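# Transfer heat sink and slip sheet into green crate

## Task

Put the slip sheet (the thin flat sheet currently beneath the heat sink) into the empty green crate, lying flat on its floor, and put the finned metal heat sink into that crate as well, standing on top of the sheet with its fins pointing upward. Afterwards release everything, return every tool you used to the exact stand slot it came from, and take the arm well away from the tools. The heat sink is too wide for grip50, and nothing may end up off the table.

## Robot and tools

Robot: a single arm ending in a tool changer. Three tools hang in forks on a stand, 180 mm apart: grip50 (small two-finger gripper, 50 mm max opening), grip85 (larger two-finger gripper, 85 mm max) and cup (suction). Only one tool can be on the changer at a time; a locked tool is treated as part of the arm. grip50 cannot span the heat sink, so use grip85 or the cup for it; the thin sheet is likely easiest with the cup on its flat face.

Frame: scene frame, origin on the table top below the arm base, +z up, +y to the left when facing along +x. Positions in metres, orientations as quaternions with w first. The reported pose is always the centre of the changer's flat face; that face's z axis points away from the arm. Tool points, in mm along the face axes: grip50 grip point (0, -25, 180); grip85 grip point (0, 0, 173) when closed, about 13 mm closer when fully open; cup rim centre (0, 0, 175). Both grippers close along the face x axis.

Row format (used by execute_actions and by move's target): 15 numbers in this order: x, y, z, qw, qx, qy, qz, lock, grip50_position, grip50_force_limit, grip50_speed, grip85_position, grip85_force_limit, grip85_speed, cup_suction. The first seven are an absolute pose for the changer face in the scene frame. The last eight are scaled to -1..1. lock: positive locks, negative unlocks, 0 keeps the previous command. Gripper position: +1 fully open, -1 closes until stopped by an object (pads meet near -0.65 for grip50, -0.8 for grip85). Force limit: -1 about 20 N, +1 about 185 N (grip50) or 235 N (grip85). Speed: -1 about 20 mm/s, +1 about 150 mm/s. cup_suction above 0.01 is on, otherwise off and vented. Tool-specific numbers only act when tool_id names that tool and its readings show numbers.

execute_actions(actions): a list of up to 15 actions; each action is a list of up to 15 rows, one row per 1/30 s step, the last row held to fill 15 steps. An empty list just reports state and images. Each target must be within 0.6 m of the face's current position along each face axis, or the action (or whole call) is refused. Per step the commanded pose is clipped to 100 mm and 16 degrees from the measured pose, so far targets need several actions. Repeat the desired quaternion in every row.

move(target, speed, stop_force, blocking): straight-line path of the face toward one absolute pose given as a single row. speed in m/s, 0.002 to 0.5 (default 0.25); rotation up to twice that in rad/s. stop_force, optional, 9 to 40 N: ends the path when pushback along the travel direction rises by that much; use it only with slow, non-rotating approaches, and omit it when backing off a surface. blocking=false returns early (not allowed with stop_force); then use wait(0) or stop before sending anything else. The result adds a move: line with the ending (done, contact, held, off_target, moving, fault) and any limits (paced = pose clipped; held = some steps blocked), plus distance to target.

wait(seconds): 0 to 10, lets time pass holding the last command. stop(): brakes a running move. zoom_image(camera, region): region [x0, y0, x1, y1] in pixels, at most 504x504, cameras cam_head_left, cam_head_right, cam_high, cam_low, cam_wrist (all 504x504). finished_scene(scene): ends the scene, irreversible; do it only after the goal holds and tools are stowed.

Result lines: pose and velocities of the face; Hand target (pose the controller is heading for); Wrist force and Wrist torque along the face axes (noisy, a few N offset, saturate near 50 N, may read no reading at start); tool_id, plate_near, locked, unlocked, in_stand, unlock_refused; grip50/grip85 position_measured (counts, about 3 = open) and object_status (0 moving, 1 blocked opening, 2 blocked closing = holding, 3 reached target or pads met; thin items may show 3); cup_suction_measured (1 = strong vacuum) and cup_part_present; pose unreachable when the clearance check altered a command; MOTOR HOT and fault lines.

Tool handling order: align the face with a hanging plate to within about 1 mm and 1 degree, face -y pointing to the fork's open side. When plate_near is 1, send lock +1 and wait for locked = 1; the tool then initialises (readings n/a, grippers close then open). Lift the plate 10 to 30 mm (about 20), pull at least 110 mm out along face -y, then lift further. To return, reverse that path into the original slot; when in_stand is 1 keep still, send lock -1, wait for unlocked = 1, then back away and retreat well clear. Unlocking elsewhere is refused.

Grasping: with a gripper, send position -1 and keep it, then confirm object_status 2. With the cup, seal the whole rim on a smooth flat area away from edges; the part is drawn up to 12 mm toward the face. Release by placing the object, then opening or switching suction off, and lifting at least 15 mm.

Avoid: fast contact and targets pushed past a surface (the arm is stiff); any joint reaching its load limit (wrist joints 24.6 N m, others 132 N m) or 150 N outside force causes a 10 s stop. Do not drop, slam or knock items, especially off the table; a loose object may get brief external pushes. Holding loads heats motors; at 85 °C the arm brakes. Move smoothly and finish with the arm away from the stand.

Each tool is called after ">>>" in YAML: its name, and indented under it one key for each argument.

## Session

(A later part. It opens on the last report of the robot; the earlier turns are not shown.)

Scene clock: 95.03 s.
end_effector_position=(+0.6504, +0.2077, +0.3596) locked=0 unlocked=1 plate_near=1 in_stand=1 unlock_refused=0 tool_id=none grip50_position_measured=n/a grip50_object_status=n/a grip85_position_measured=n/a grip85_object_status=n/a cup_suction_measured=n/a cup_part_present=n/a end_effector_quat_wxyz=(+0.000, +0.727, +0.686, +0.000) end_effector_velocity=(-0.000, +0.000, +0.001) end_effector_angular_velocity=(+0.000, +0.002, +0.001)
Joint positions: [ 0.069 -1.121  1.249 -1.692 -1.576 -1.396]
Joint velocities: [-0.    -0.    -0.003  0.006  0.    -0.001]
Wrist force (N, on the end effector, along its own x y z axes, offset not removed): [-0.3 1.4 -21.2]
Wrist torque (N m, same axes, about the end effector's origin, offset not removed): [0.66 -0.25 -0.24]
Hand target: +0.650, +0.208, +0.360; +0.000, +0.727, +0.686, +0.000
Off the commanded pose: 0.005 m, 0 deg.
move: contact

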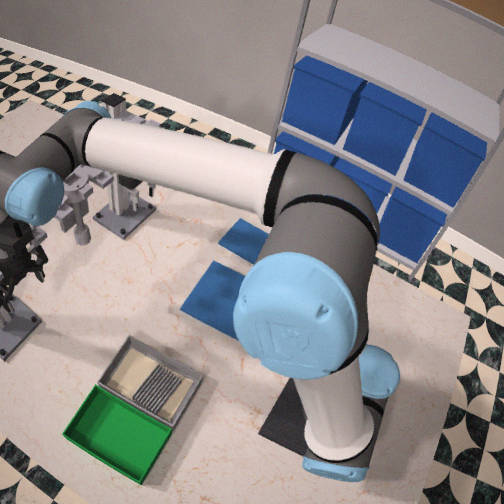

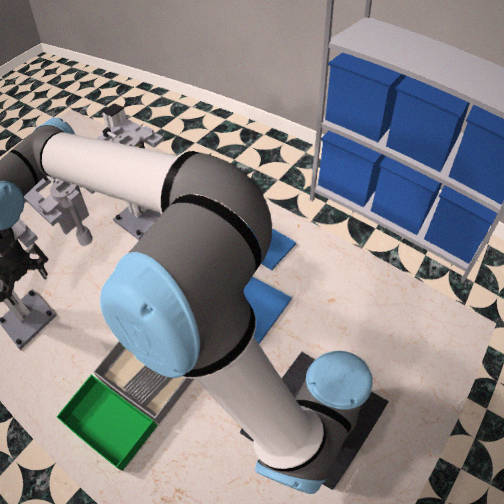

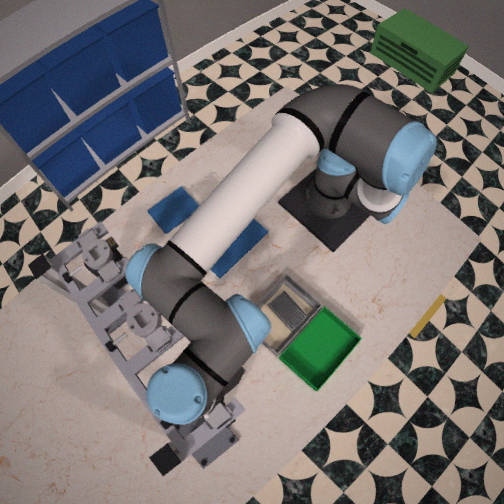

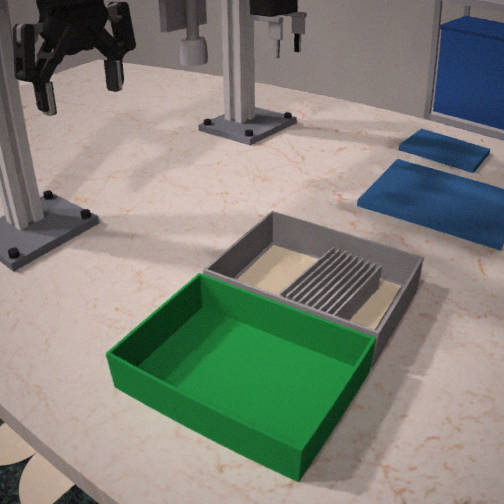

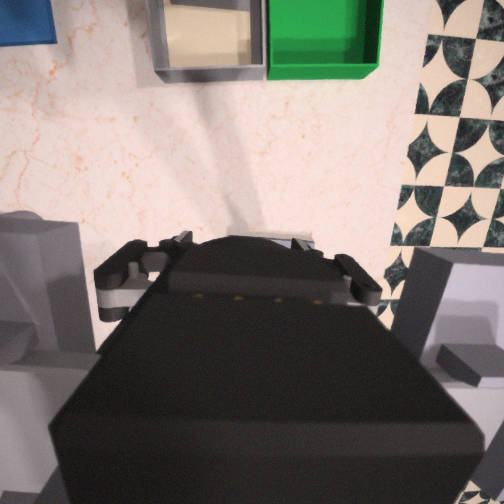

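>>> execute_actions:
  actions:
    - [[0.6504,0.2077,0.36,0,0.7273,0.6863,0,1,0,0,0,1,0,0,0]]
    - [[0.6504,0.2077,0.36,0,0.7273,0.6863,0,1,0,0,0,1,0,0,0]]
    - [[0.6504,0.2077,0.36,0,0.7273,0.6863,0,1,0,0,0,1,0,0,0]]

>>> move:
  target: [0.6504,0.2077,0.38,0,0.7273,0.6863,0,0,0,0,0,1,0,0,0]
  speed: 0.03

>>> move:
  target: [0.4907,0.2170,0.38,0,0.7273,0.6863,0,0,0,0,0,1,0,0,0]
  speed: 0.12

>>> move:
  target: [0.36,0.22,0.33,0,0,1,0,0,0,0,0,0.75,0,0,0]
  speed: 0.3

Scene clock: 109.27 s.
end_effector_position=(+0.6504, +0.2077, +0.3600) locked=1 unlocked=0 plate_near=1 in_stand=1 unlock_refused=0 tool_id=grip85 grip50_position_measured=n/a grip50_object_status=n/a grip85_position_measured=n/a grip85_object_status=n/a cup_suction_measured=n/a cup_part_present=n/a end_effector_quat_wxyz=(+0.000, +0.727, +0.686, +0.000) end_effector_velocity=(+0.000, -0.000, -0.000) end_effector_angular_velocity=(-0.000, -0.000, -0.000)
Joint positions: [ 0.069 -1.121  1.247 -1.69  -1.576 -1.396]
Joint velocities: [-0.  0. -0. -0. -0.  0.]
Wrist force (N, on the end effector, along its own x y z axes, offset not removed): [1.9 -1.3 -6.1]
Wrist torque (N m, same axes, about the end effector's origin, offset not removed): [-0.14 -0.07 -0.20]
Hand target: +0.650, +0.208, +0.360; -0.000, +0.727, +0.686, -0.000
Off the commanded pose: 0.000 m, 0 deg.

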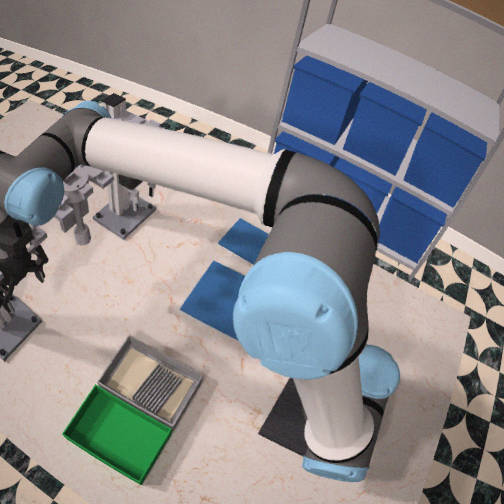

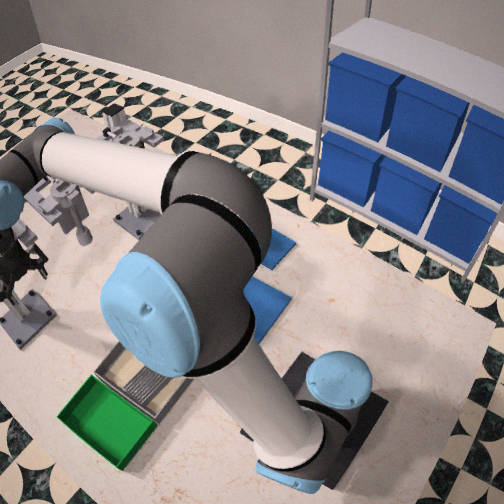

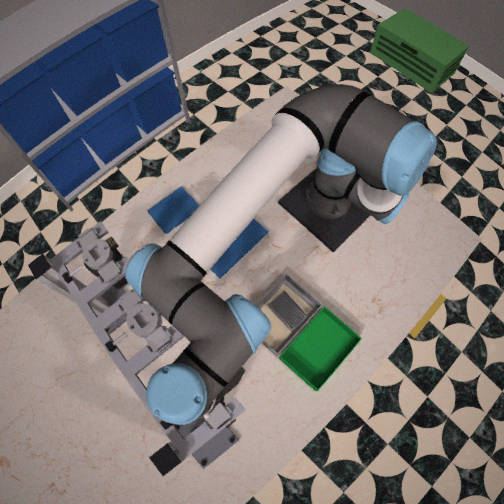

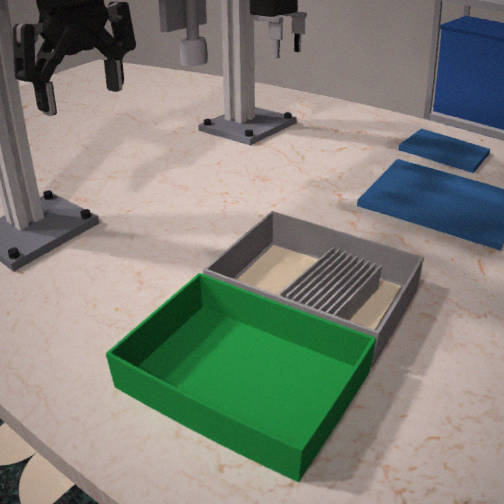

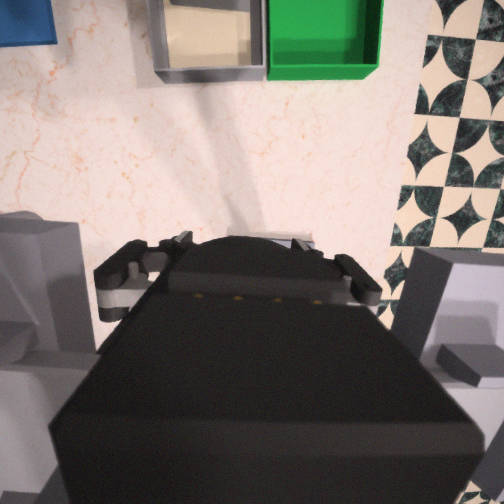

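Scene clock: 110.27 s.
end_effector_position=(+0.6504, +0.2077, +0.3798) locked=1 unlocked=0 plate_near=1 in_stand=0 unlock_refused=0 tool_id=grip85 grip50_position_measured=n/a grip50_object_status=n/a grip85_position_measured=n/a grip85_object_status=n/a cup_suction_measured=n/a cup_part_present=n/a end_effector_quat_wxyz=(+0.000, +0.727, +0.686, +0.000) end_effector_velocity=(+0.000, +0.000, +0.002) end_effector_angular_velocity=(+0.000, +0.001, -0.000)
Joint positions: [ 0.069 -1.125  1.203 -1.642 -1.576 -1.396]
Joint velocities: [ 0.     0.    -0.005  0.005  0.     0.   ]
Wrist force (N, on the end effector, along its own x y z axes, offset not removed): [-1.3 -1.1 -2.2]
Wrist torque (N m, same axes, about the end effector's origin, offset not removed): [-0.11 0.32 -0.22]
Hand target: +0.650, +0.208, +0.380; +0.000, +0.727, +0.686, +0.000
Off the commanded pose: 0.000 m, 0 deg.
move: done

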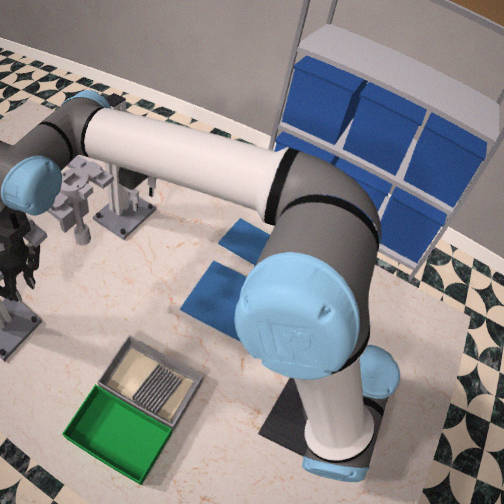

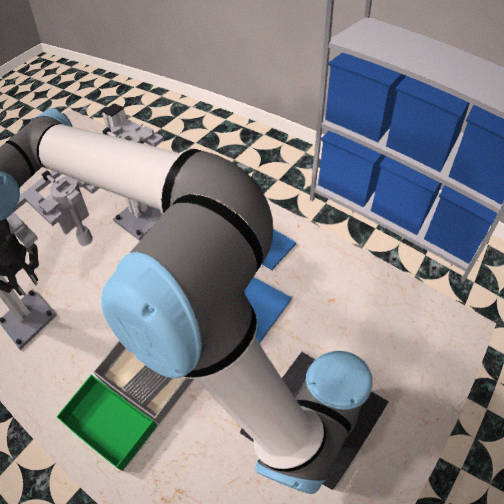

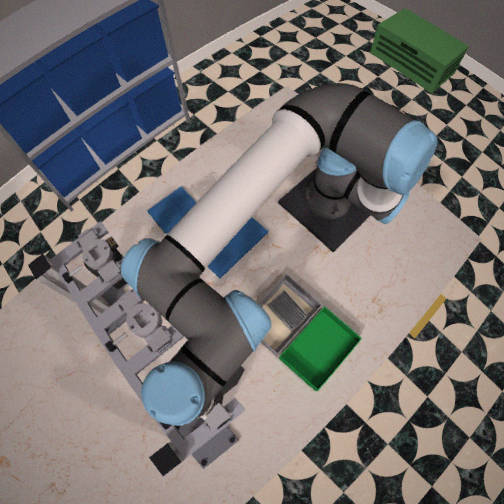

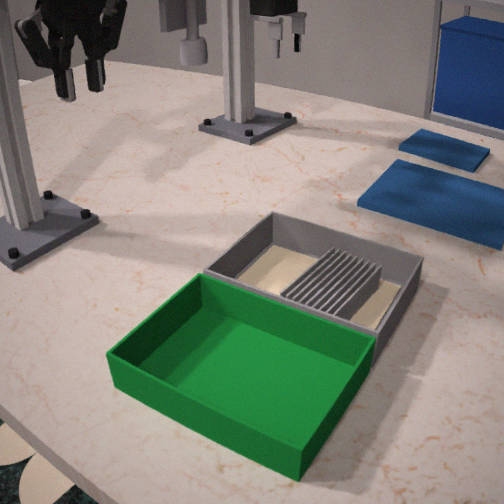

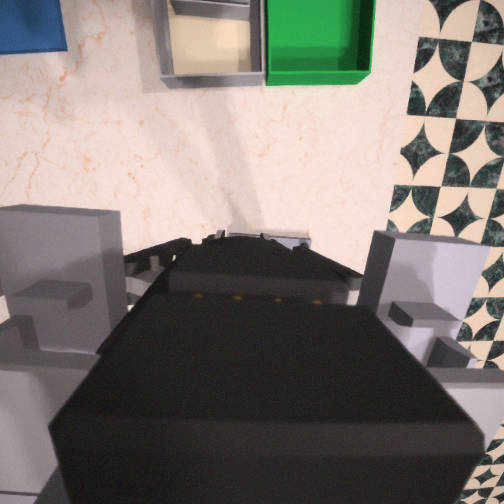

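Scene clock: 112.10 s.
end_effector_position=(+0.4908, +0.2170, +0.3801) locked=1 unlocked=0 plate_near=1 in_stand=0 unlock_refused=0 tool_id=grip85 grip50_position_measured=n/a grip50_object_status=n/a grip85_position_measured=n/a grip85_object_status=n/a cup_suction_measured=n/a cup_part_present=n/a end_effector_quat_wxyz=(+0.000, +0.727, +0.686, -0.000) end_effector_velocity=(-0.002, -0.000, +0.000) end_effector_angular_velocity=(-0.000, -0.001, +0.000)
Joint positions: [ 0.123 -1.48   1.657 -1.74  -1.576 -1.342]
Joint velocities: [ 0.001 -0.005  0.005 -0.    -0.     0.   ]
Wrist force (N, on the end effector, along its own x y z axes, offset not removed): [0.6 1.0 -5.3]
Wrist torque (N m, same axes, about the end effector's origin, offset not removed): [0.09 0.10 -0.20]
Hand target: +0.491, +0.217, +0.380; +0.000, +0.727, +0.686, -0.000
Off the commanded pose: 0.000 m, 0 deg.
move: done

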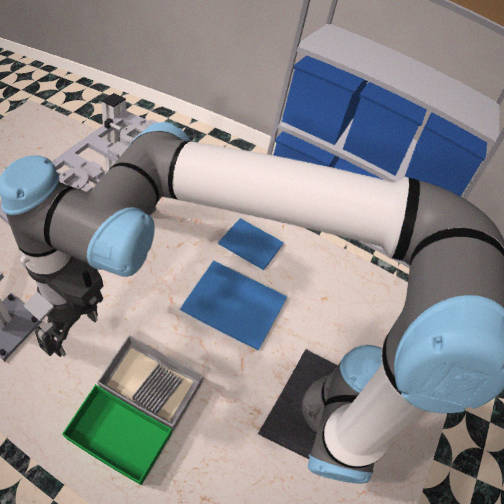

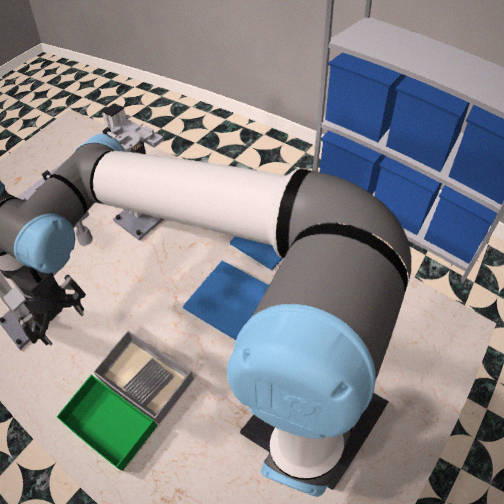

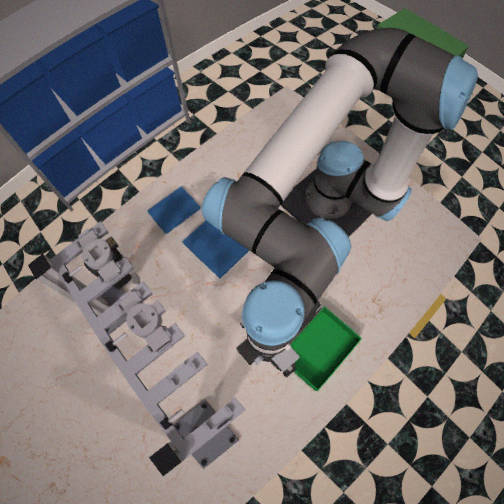

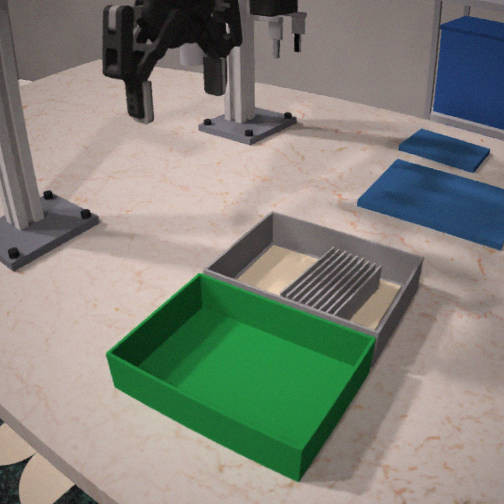

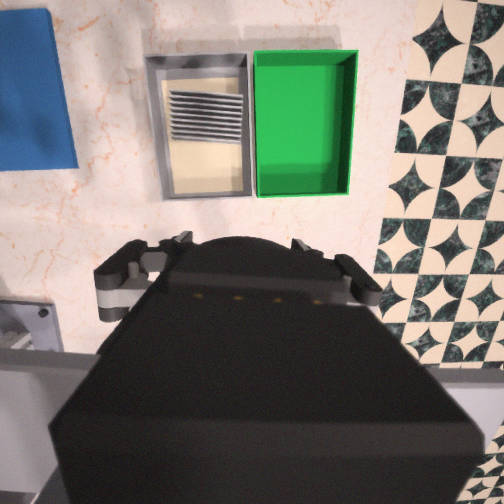

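Scene clock: 115.37 s.
end_effector_position=(+0.3600, +0.2200, +0.3301) locked=1 unlocked=0 plate_near=1 in_stand=0 unlock_refused=0 tool_id=grip85 grip50_position_measured=n/a grip50_object_status=n/a grip85_position_measured=35 grip85_object_status=3 cup_suction_measured=n/a cup_part_present=n/a end_effector_quat_wxyz=(+0.000, +0.000, +1.000, -0.000) end_effector_velocity=(-0.001, +0.000, -0.000) end_effector_angular_velocity=(+0.001, +0.000, +0.010)
Joint positions: [ 0.185 -1.737  2.032 -1.858 -1.576 -2.908]
Joint velocities: [ 0.    -0.001  0.002 -0.001  0.001 -0.01 ]
Wrist force (N, on the end effector, along its own x y z axes, offset not removed): [0.0 0.9 -1.4]
Wrist torque (N m, same axes, about the end effector's origin, offset not removed): [0.09 0.05 -0.28]
Hand target: +0.360, +0.220, +0.330; +0.000, +0.000, +1.000, -0.000
Off the commanded pose: 0.000 m, 0 deg.
move: done

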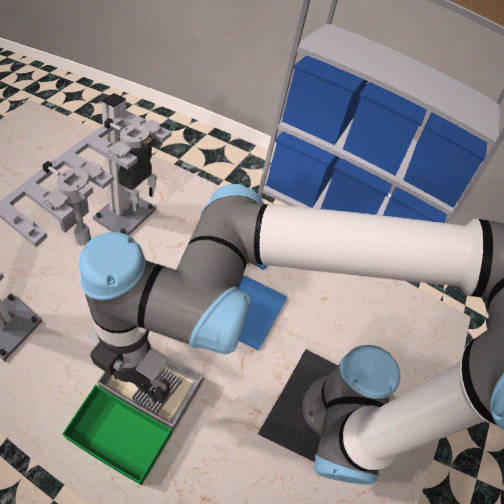

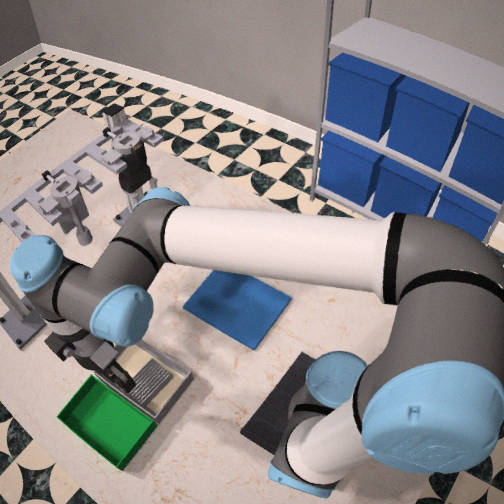

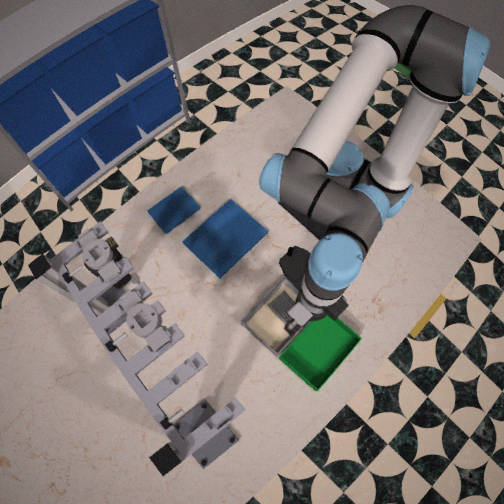

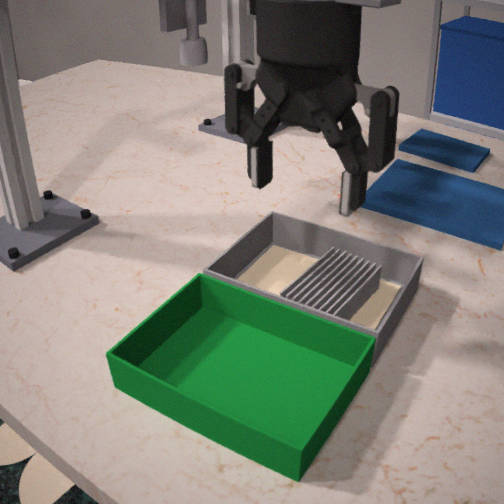

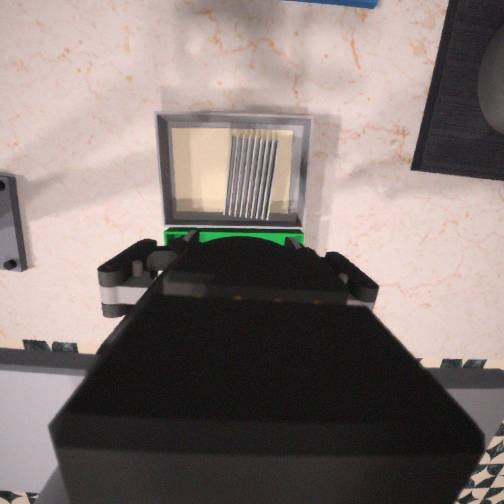

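>>> move:
  target: [0.35,0.16,0.26,0,0.0288,0.9996,0,0,0,0,0,0.75,0,0,0]
  speed: 0.15

Scene clock: 126.73 s.
end_effector_position=(+0.3498, +0.1602, +0.2602) locked=1 unlocked=0 plate_near=1 in_stand=0 unlock_refused=0 tool_id=grip85 grip50_position_measured=n/a grip50_object_status=n/a grip85_position_measured=35 grip85_object_status=3 cup_suction_measured=n/a cup_part_present=n/a end_effector_quat_wxyz=(-0.000, +0.029, +1.000, +0.000) end_effector_velocity=(-0.000, -0.001, -0.002) end_effector_angular_velocity=(+0.001, -0.001, -0.001)
Joint positions: [ 0.034 -1.768  2.248 -2.044 -1.576 -3.002]
Joint velocities: [-0.004 -0.     0.005 -0.006  0.001 -0.003]
Wrist force (N, on the end effector, along its own x y z axes, offset not removed): [-1.9 -1.5 -2.0]
Wrist torque (N m, same axes, about the end effector's origin, offset not removed): [0.04 0.21 -0.18]
Hand target: +0.350, +0.160, +0.260; -0.000, +0.029, +1.000, +0.000
Off the commanded pose: 0.000 m, 0 deg.
move: done

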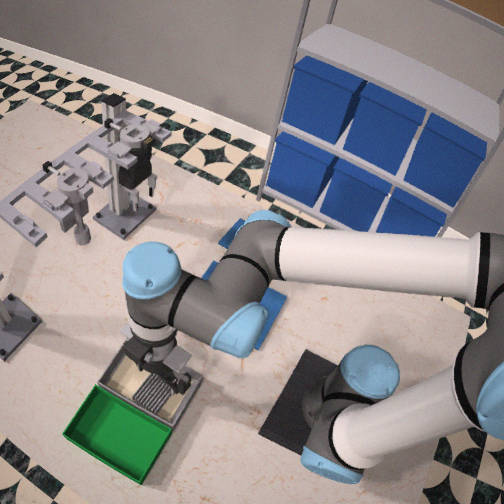

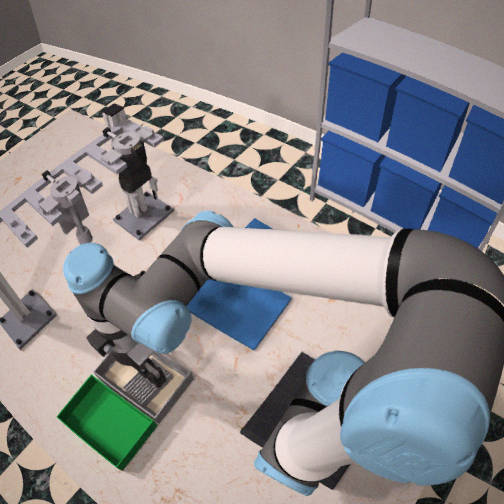

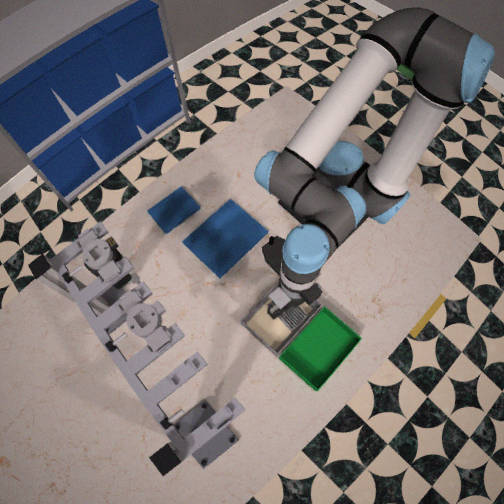

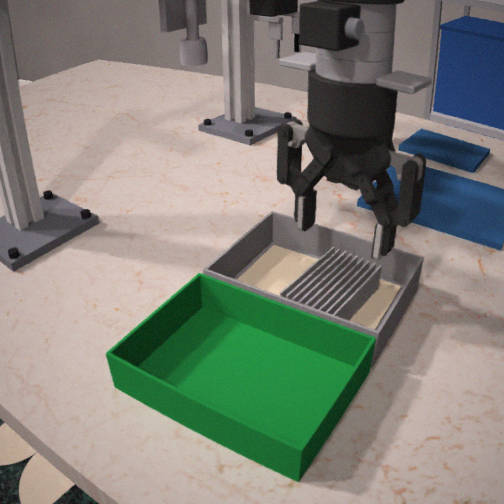

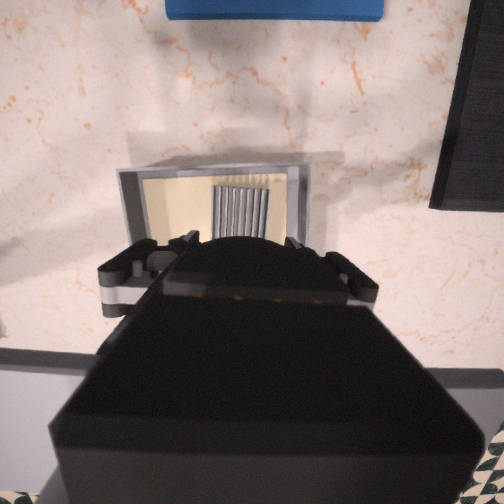

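>>> move:
  target: [0.35,0.16,0.225,0,0.0288,0.9996,0,0,0,0,0,0.75,0,0,0]
  speed: 0.05

Scene clock: 133.30 s.
end_effector_position=(+0.3499, +0.1600, +0.2252) locked=1 unlocked=0 plate_near=1 in_stand=0 unlock_refused=0 tool_id=grip85 grip50_position_measured=n/a grip50_object_status=n/a grip85_position_measured=35 grip85_object_status=3 cup_suction_measured=n/a cup_part_present=n/a end_effector_quat_wxyz=(-0.000, +0.029, +1.000, +0.000) end_effector_velocity=(+0.000, +0.000, -0.002) end_effector_angular_velocity=(+0.001, +0.000, -0.000)
Joint positions: [ 0.033 -1.713  2.309 -2.16  -1.577 -3.003]
Joint velocities: [-0.     0.004  0.003 -0.006  0.001  0.   ]
Wrist force (N, on the end effector, along its own x y z axes, offset not removed): [0.4 -2.1 -1.5]
Wrist torque (N m, same axes, about the end effector's origin, offset not removed): [-0.09 0.08 -0.17]
Hand target: +0.350, +0.160, +0.225; -0.000, +0.029, +1.000, +0.000
Off the commanded pose: 0.000 m, 0 deg.
move: done

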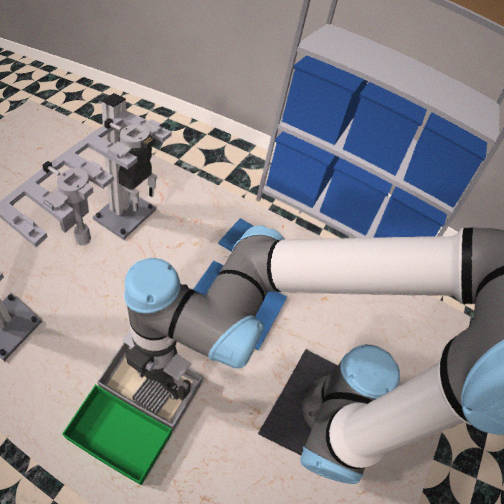

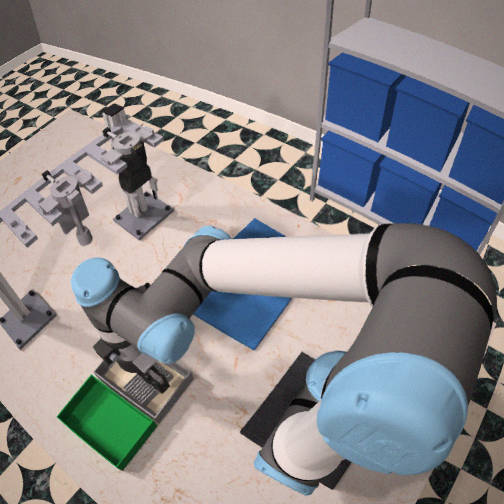

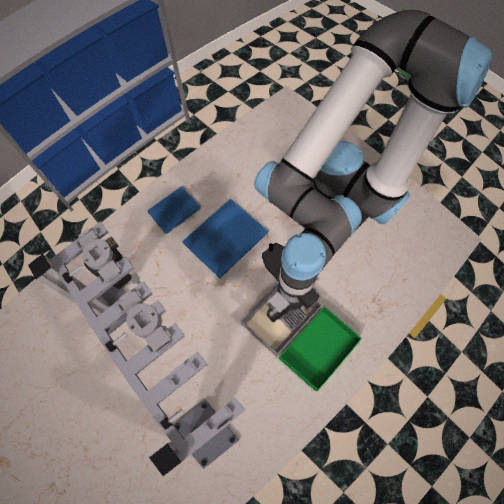

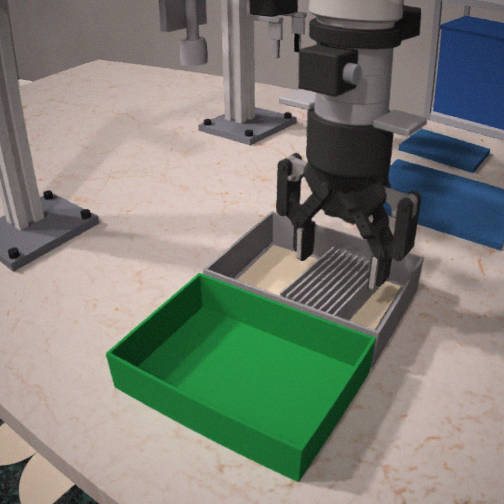

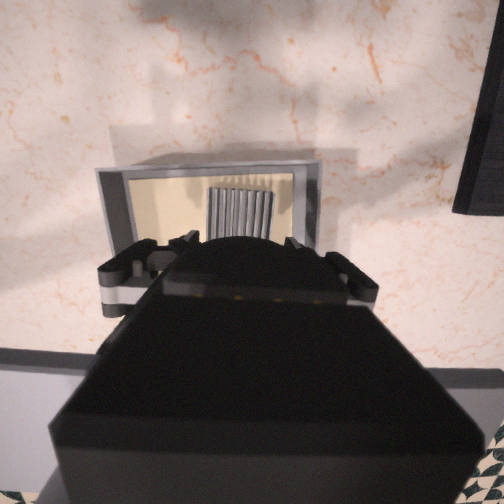

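>>> move:
  target: [0.351,0.16,0.198,0,0.0288,0.9996,0,0,0,0,0,0.65,0,0,0]
  speed: 0.012
  stop_force: 10

>>> move:
  target: [0.351,0.16,0.198,0,0.0288,0.9996,0,0,0,0,0,-1,-0.5,-0.5,0]
  speed: 0.012

Scene clock: 140.70 s.
end_effector_position=(+0.3509, +0.1600, +0.1983) locked=1 unlocked=0 plate_near=1 in_stand=0 unlock_refused=0 tool_id=grip85 grip50_position_measured=n/a grip50_object_status=n/a grip85_position_measured=47 grip85_object_status=3 cup_suction_measured=n/a cup_part_present=n/a end_effector_quat_wxyz=(-0.000, +0.029, +1.000, -0.000) end_effector_velocity=(+0.000, +0.000, -0.002) end_effector_angular_velocity=(+0.000, +0.000, +0.000)
Joint positions: [ 0.032 -1.659  2.349 -2.254 -1.577 -3.004]
Joint velocities: [-0.     0.005  0.003 -0.009  0.    -0.   ]
Wrist force (N, on the end effector, along its own x y z axes, offset not removed): [-1.3 -1.0 0.2]
Wrist torque (N m, same axes, about the end effector's origin, offset not removed): [-0.05 0.10 -0.13]
Hand target: +0.351, +0.160, +0.198; -0.000, +0.029, +1.000, +0.000
Off the commanded pose: 0.000 m, 0 deg.
move: done

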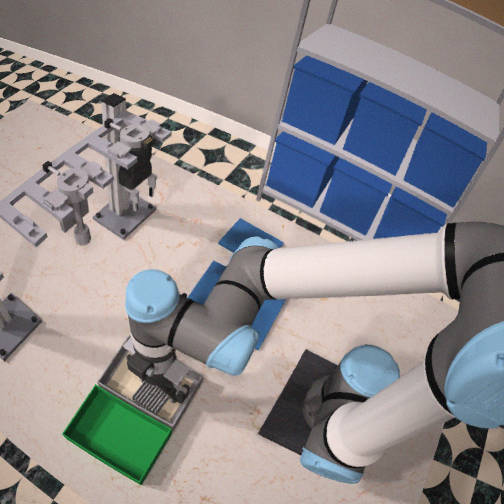

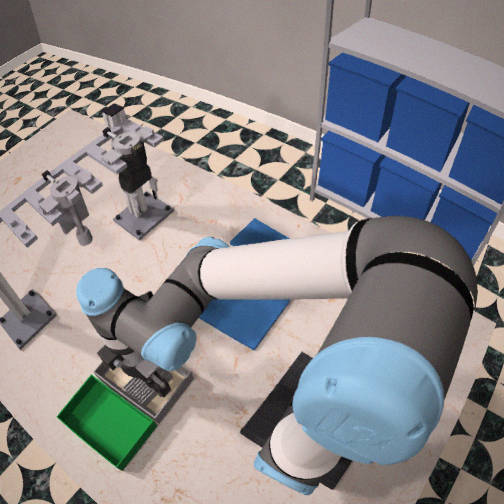

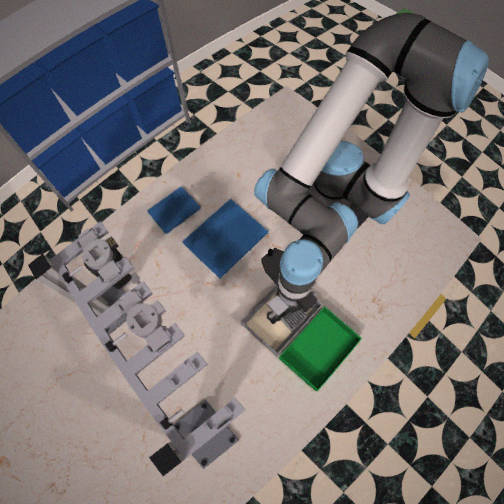

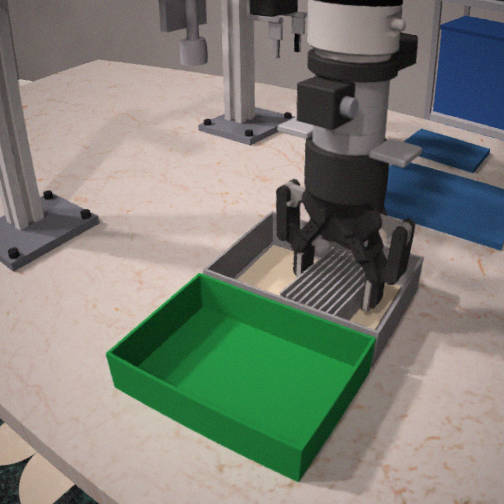

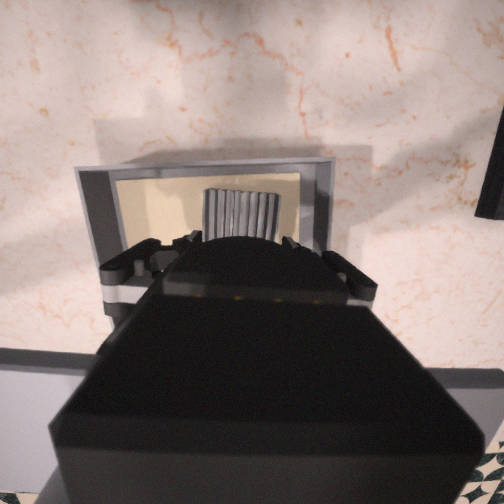

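Scene clock: 141.40 s.
end_effector_position=(+0.3510, +0.1600, +0.1981) locked=1 unlocked=0 plate_near=1 in_stand=0 unlock_refused=0 tool_id=grip85 grip50_position_measured=n/a grip50_object_status=n/a grip85_position_measured=80 grip85_object_status=2 cup_suction_measured=n/a cup_part_present=n/a end_effector_quat_wxyz=(+0.000, +0.029, +1.000, +0.000) end_effector_velocity=(+0.000, +0.000, -0.000) end_effector_angular_velocity=(+0.000, +0.000, -0.001)
Joint positions: [ 0.032 -1.658  2.349 -2.255 -1.577 -3.004]
Joint velocities: [ 0.     0.     0.    -0.     0.     0.001]
Wrist force (N, on the end effector, along its own x y z axes, offset not removed): [9.8 -2.9 -44.5]
Wrist torque (N m, same axes, about the end effector's origin, offset not removed): [0.17 2.18 -0.05]
Hand target: +0.351, +0.160, +0.198; -0.000, +0.029, +1.000, -0.000
Off the commanded pose: 0.000 m, 0 deg.
move: done

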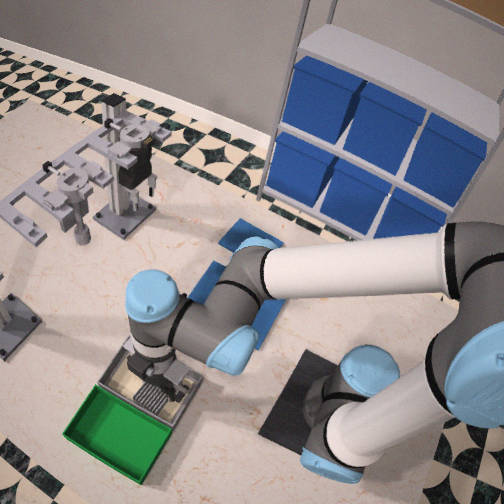

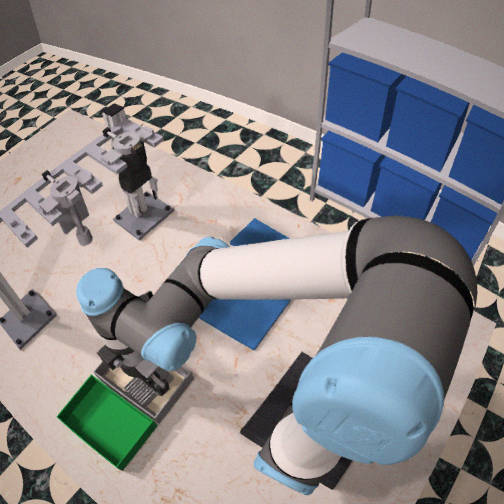

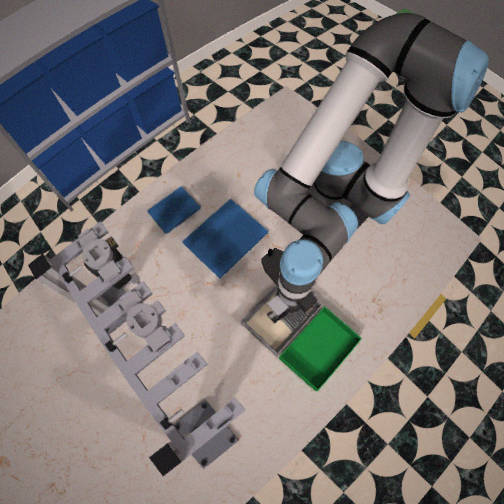

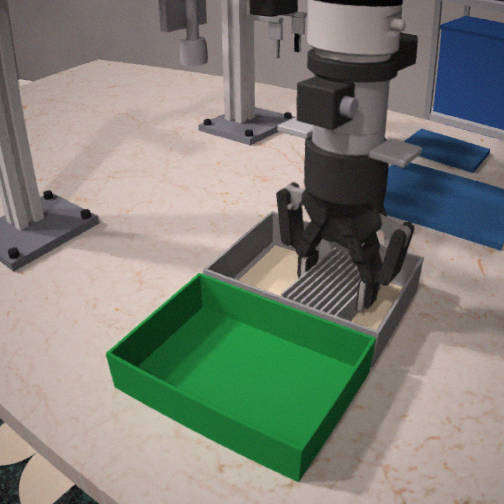

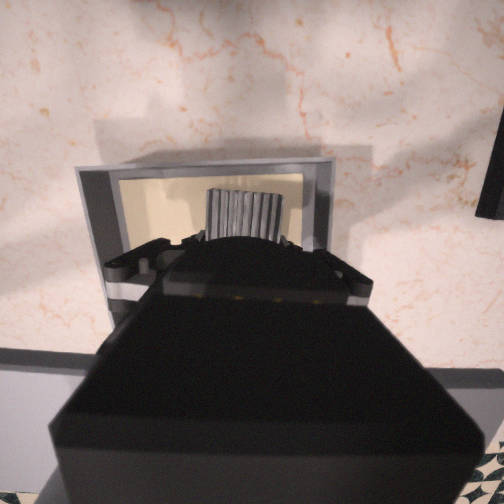

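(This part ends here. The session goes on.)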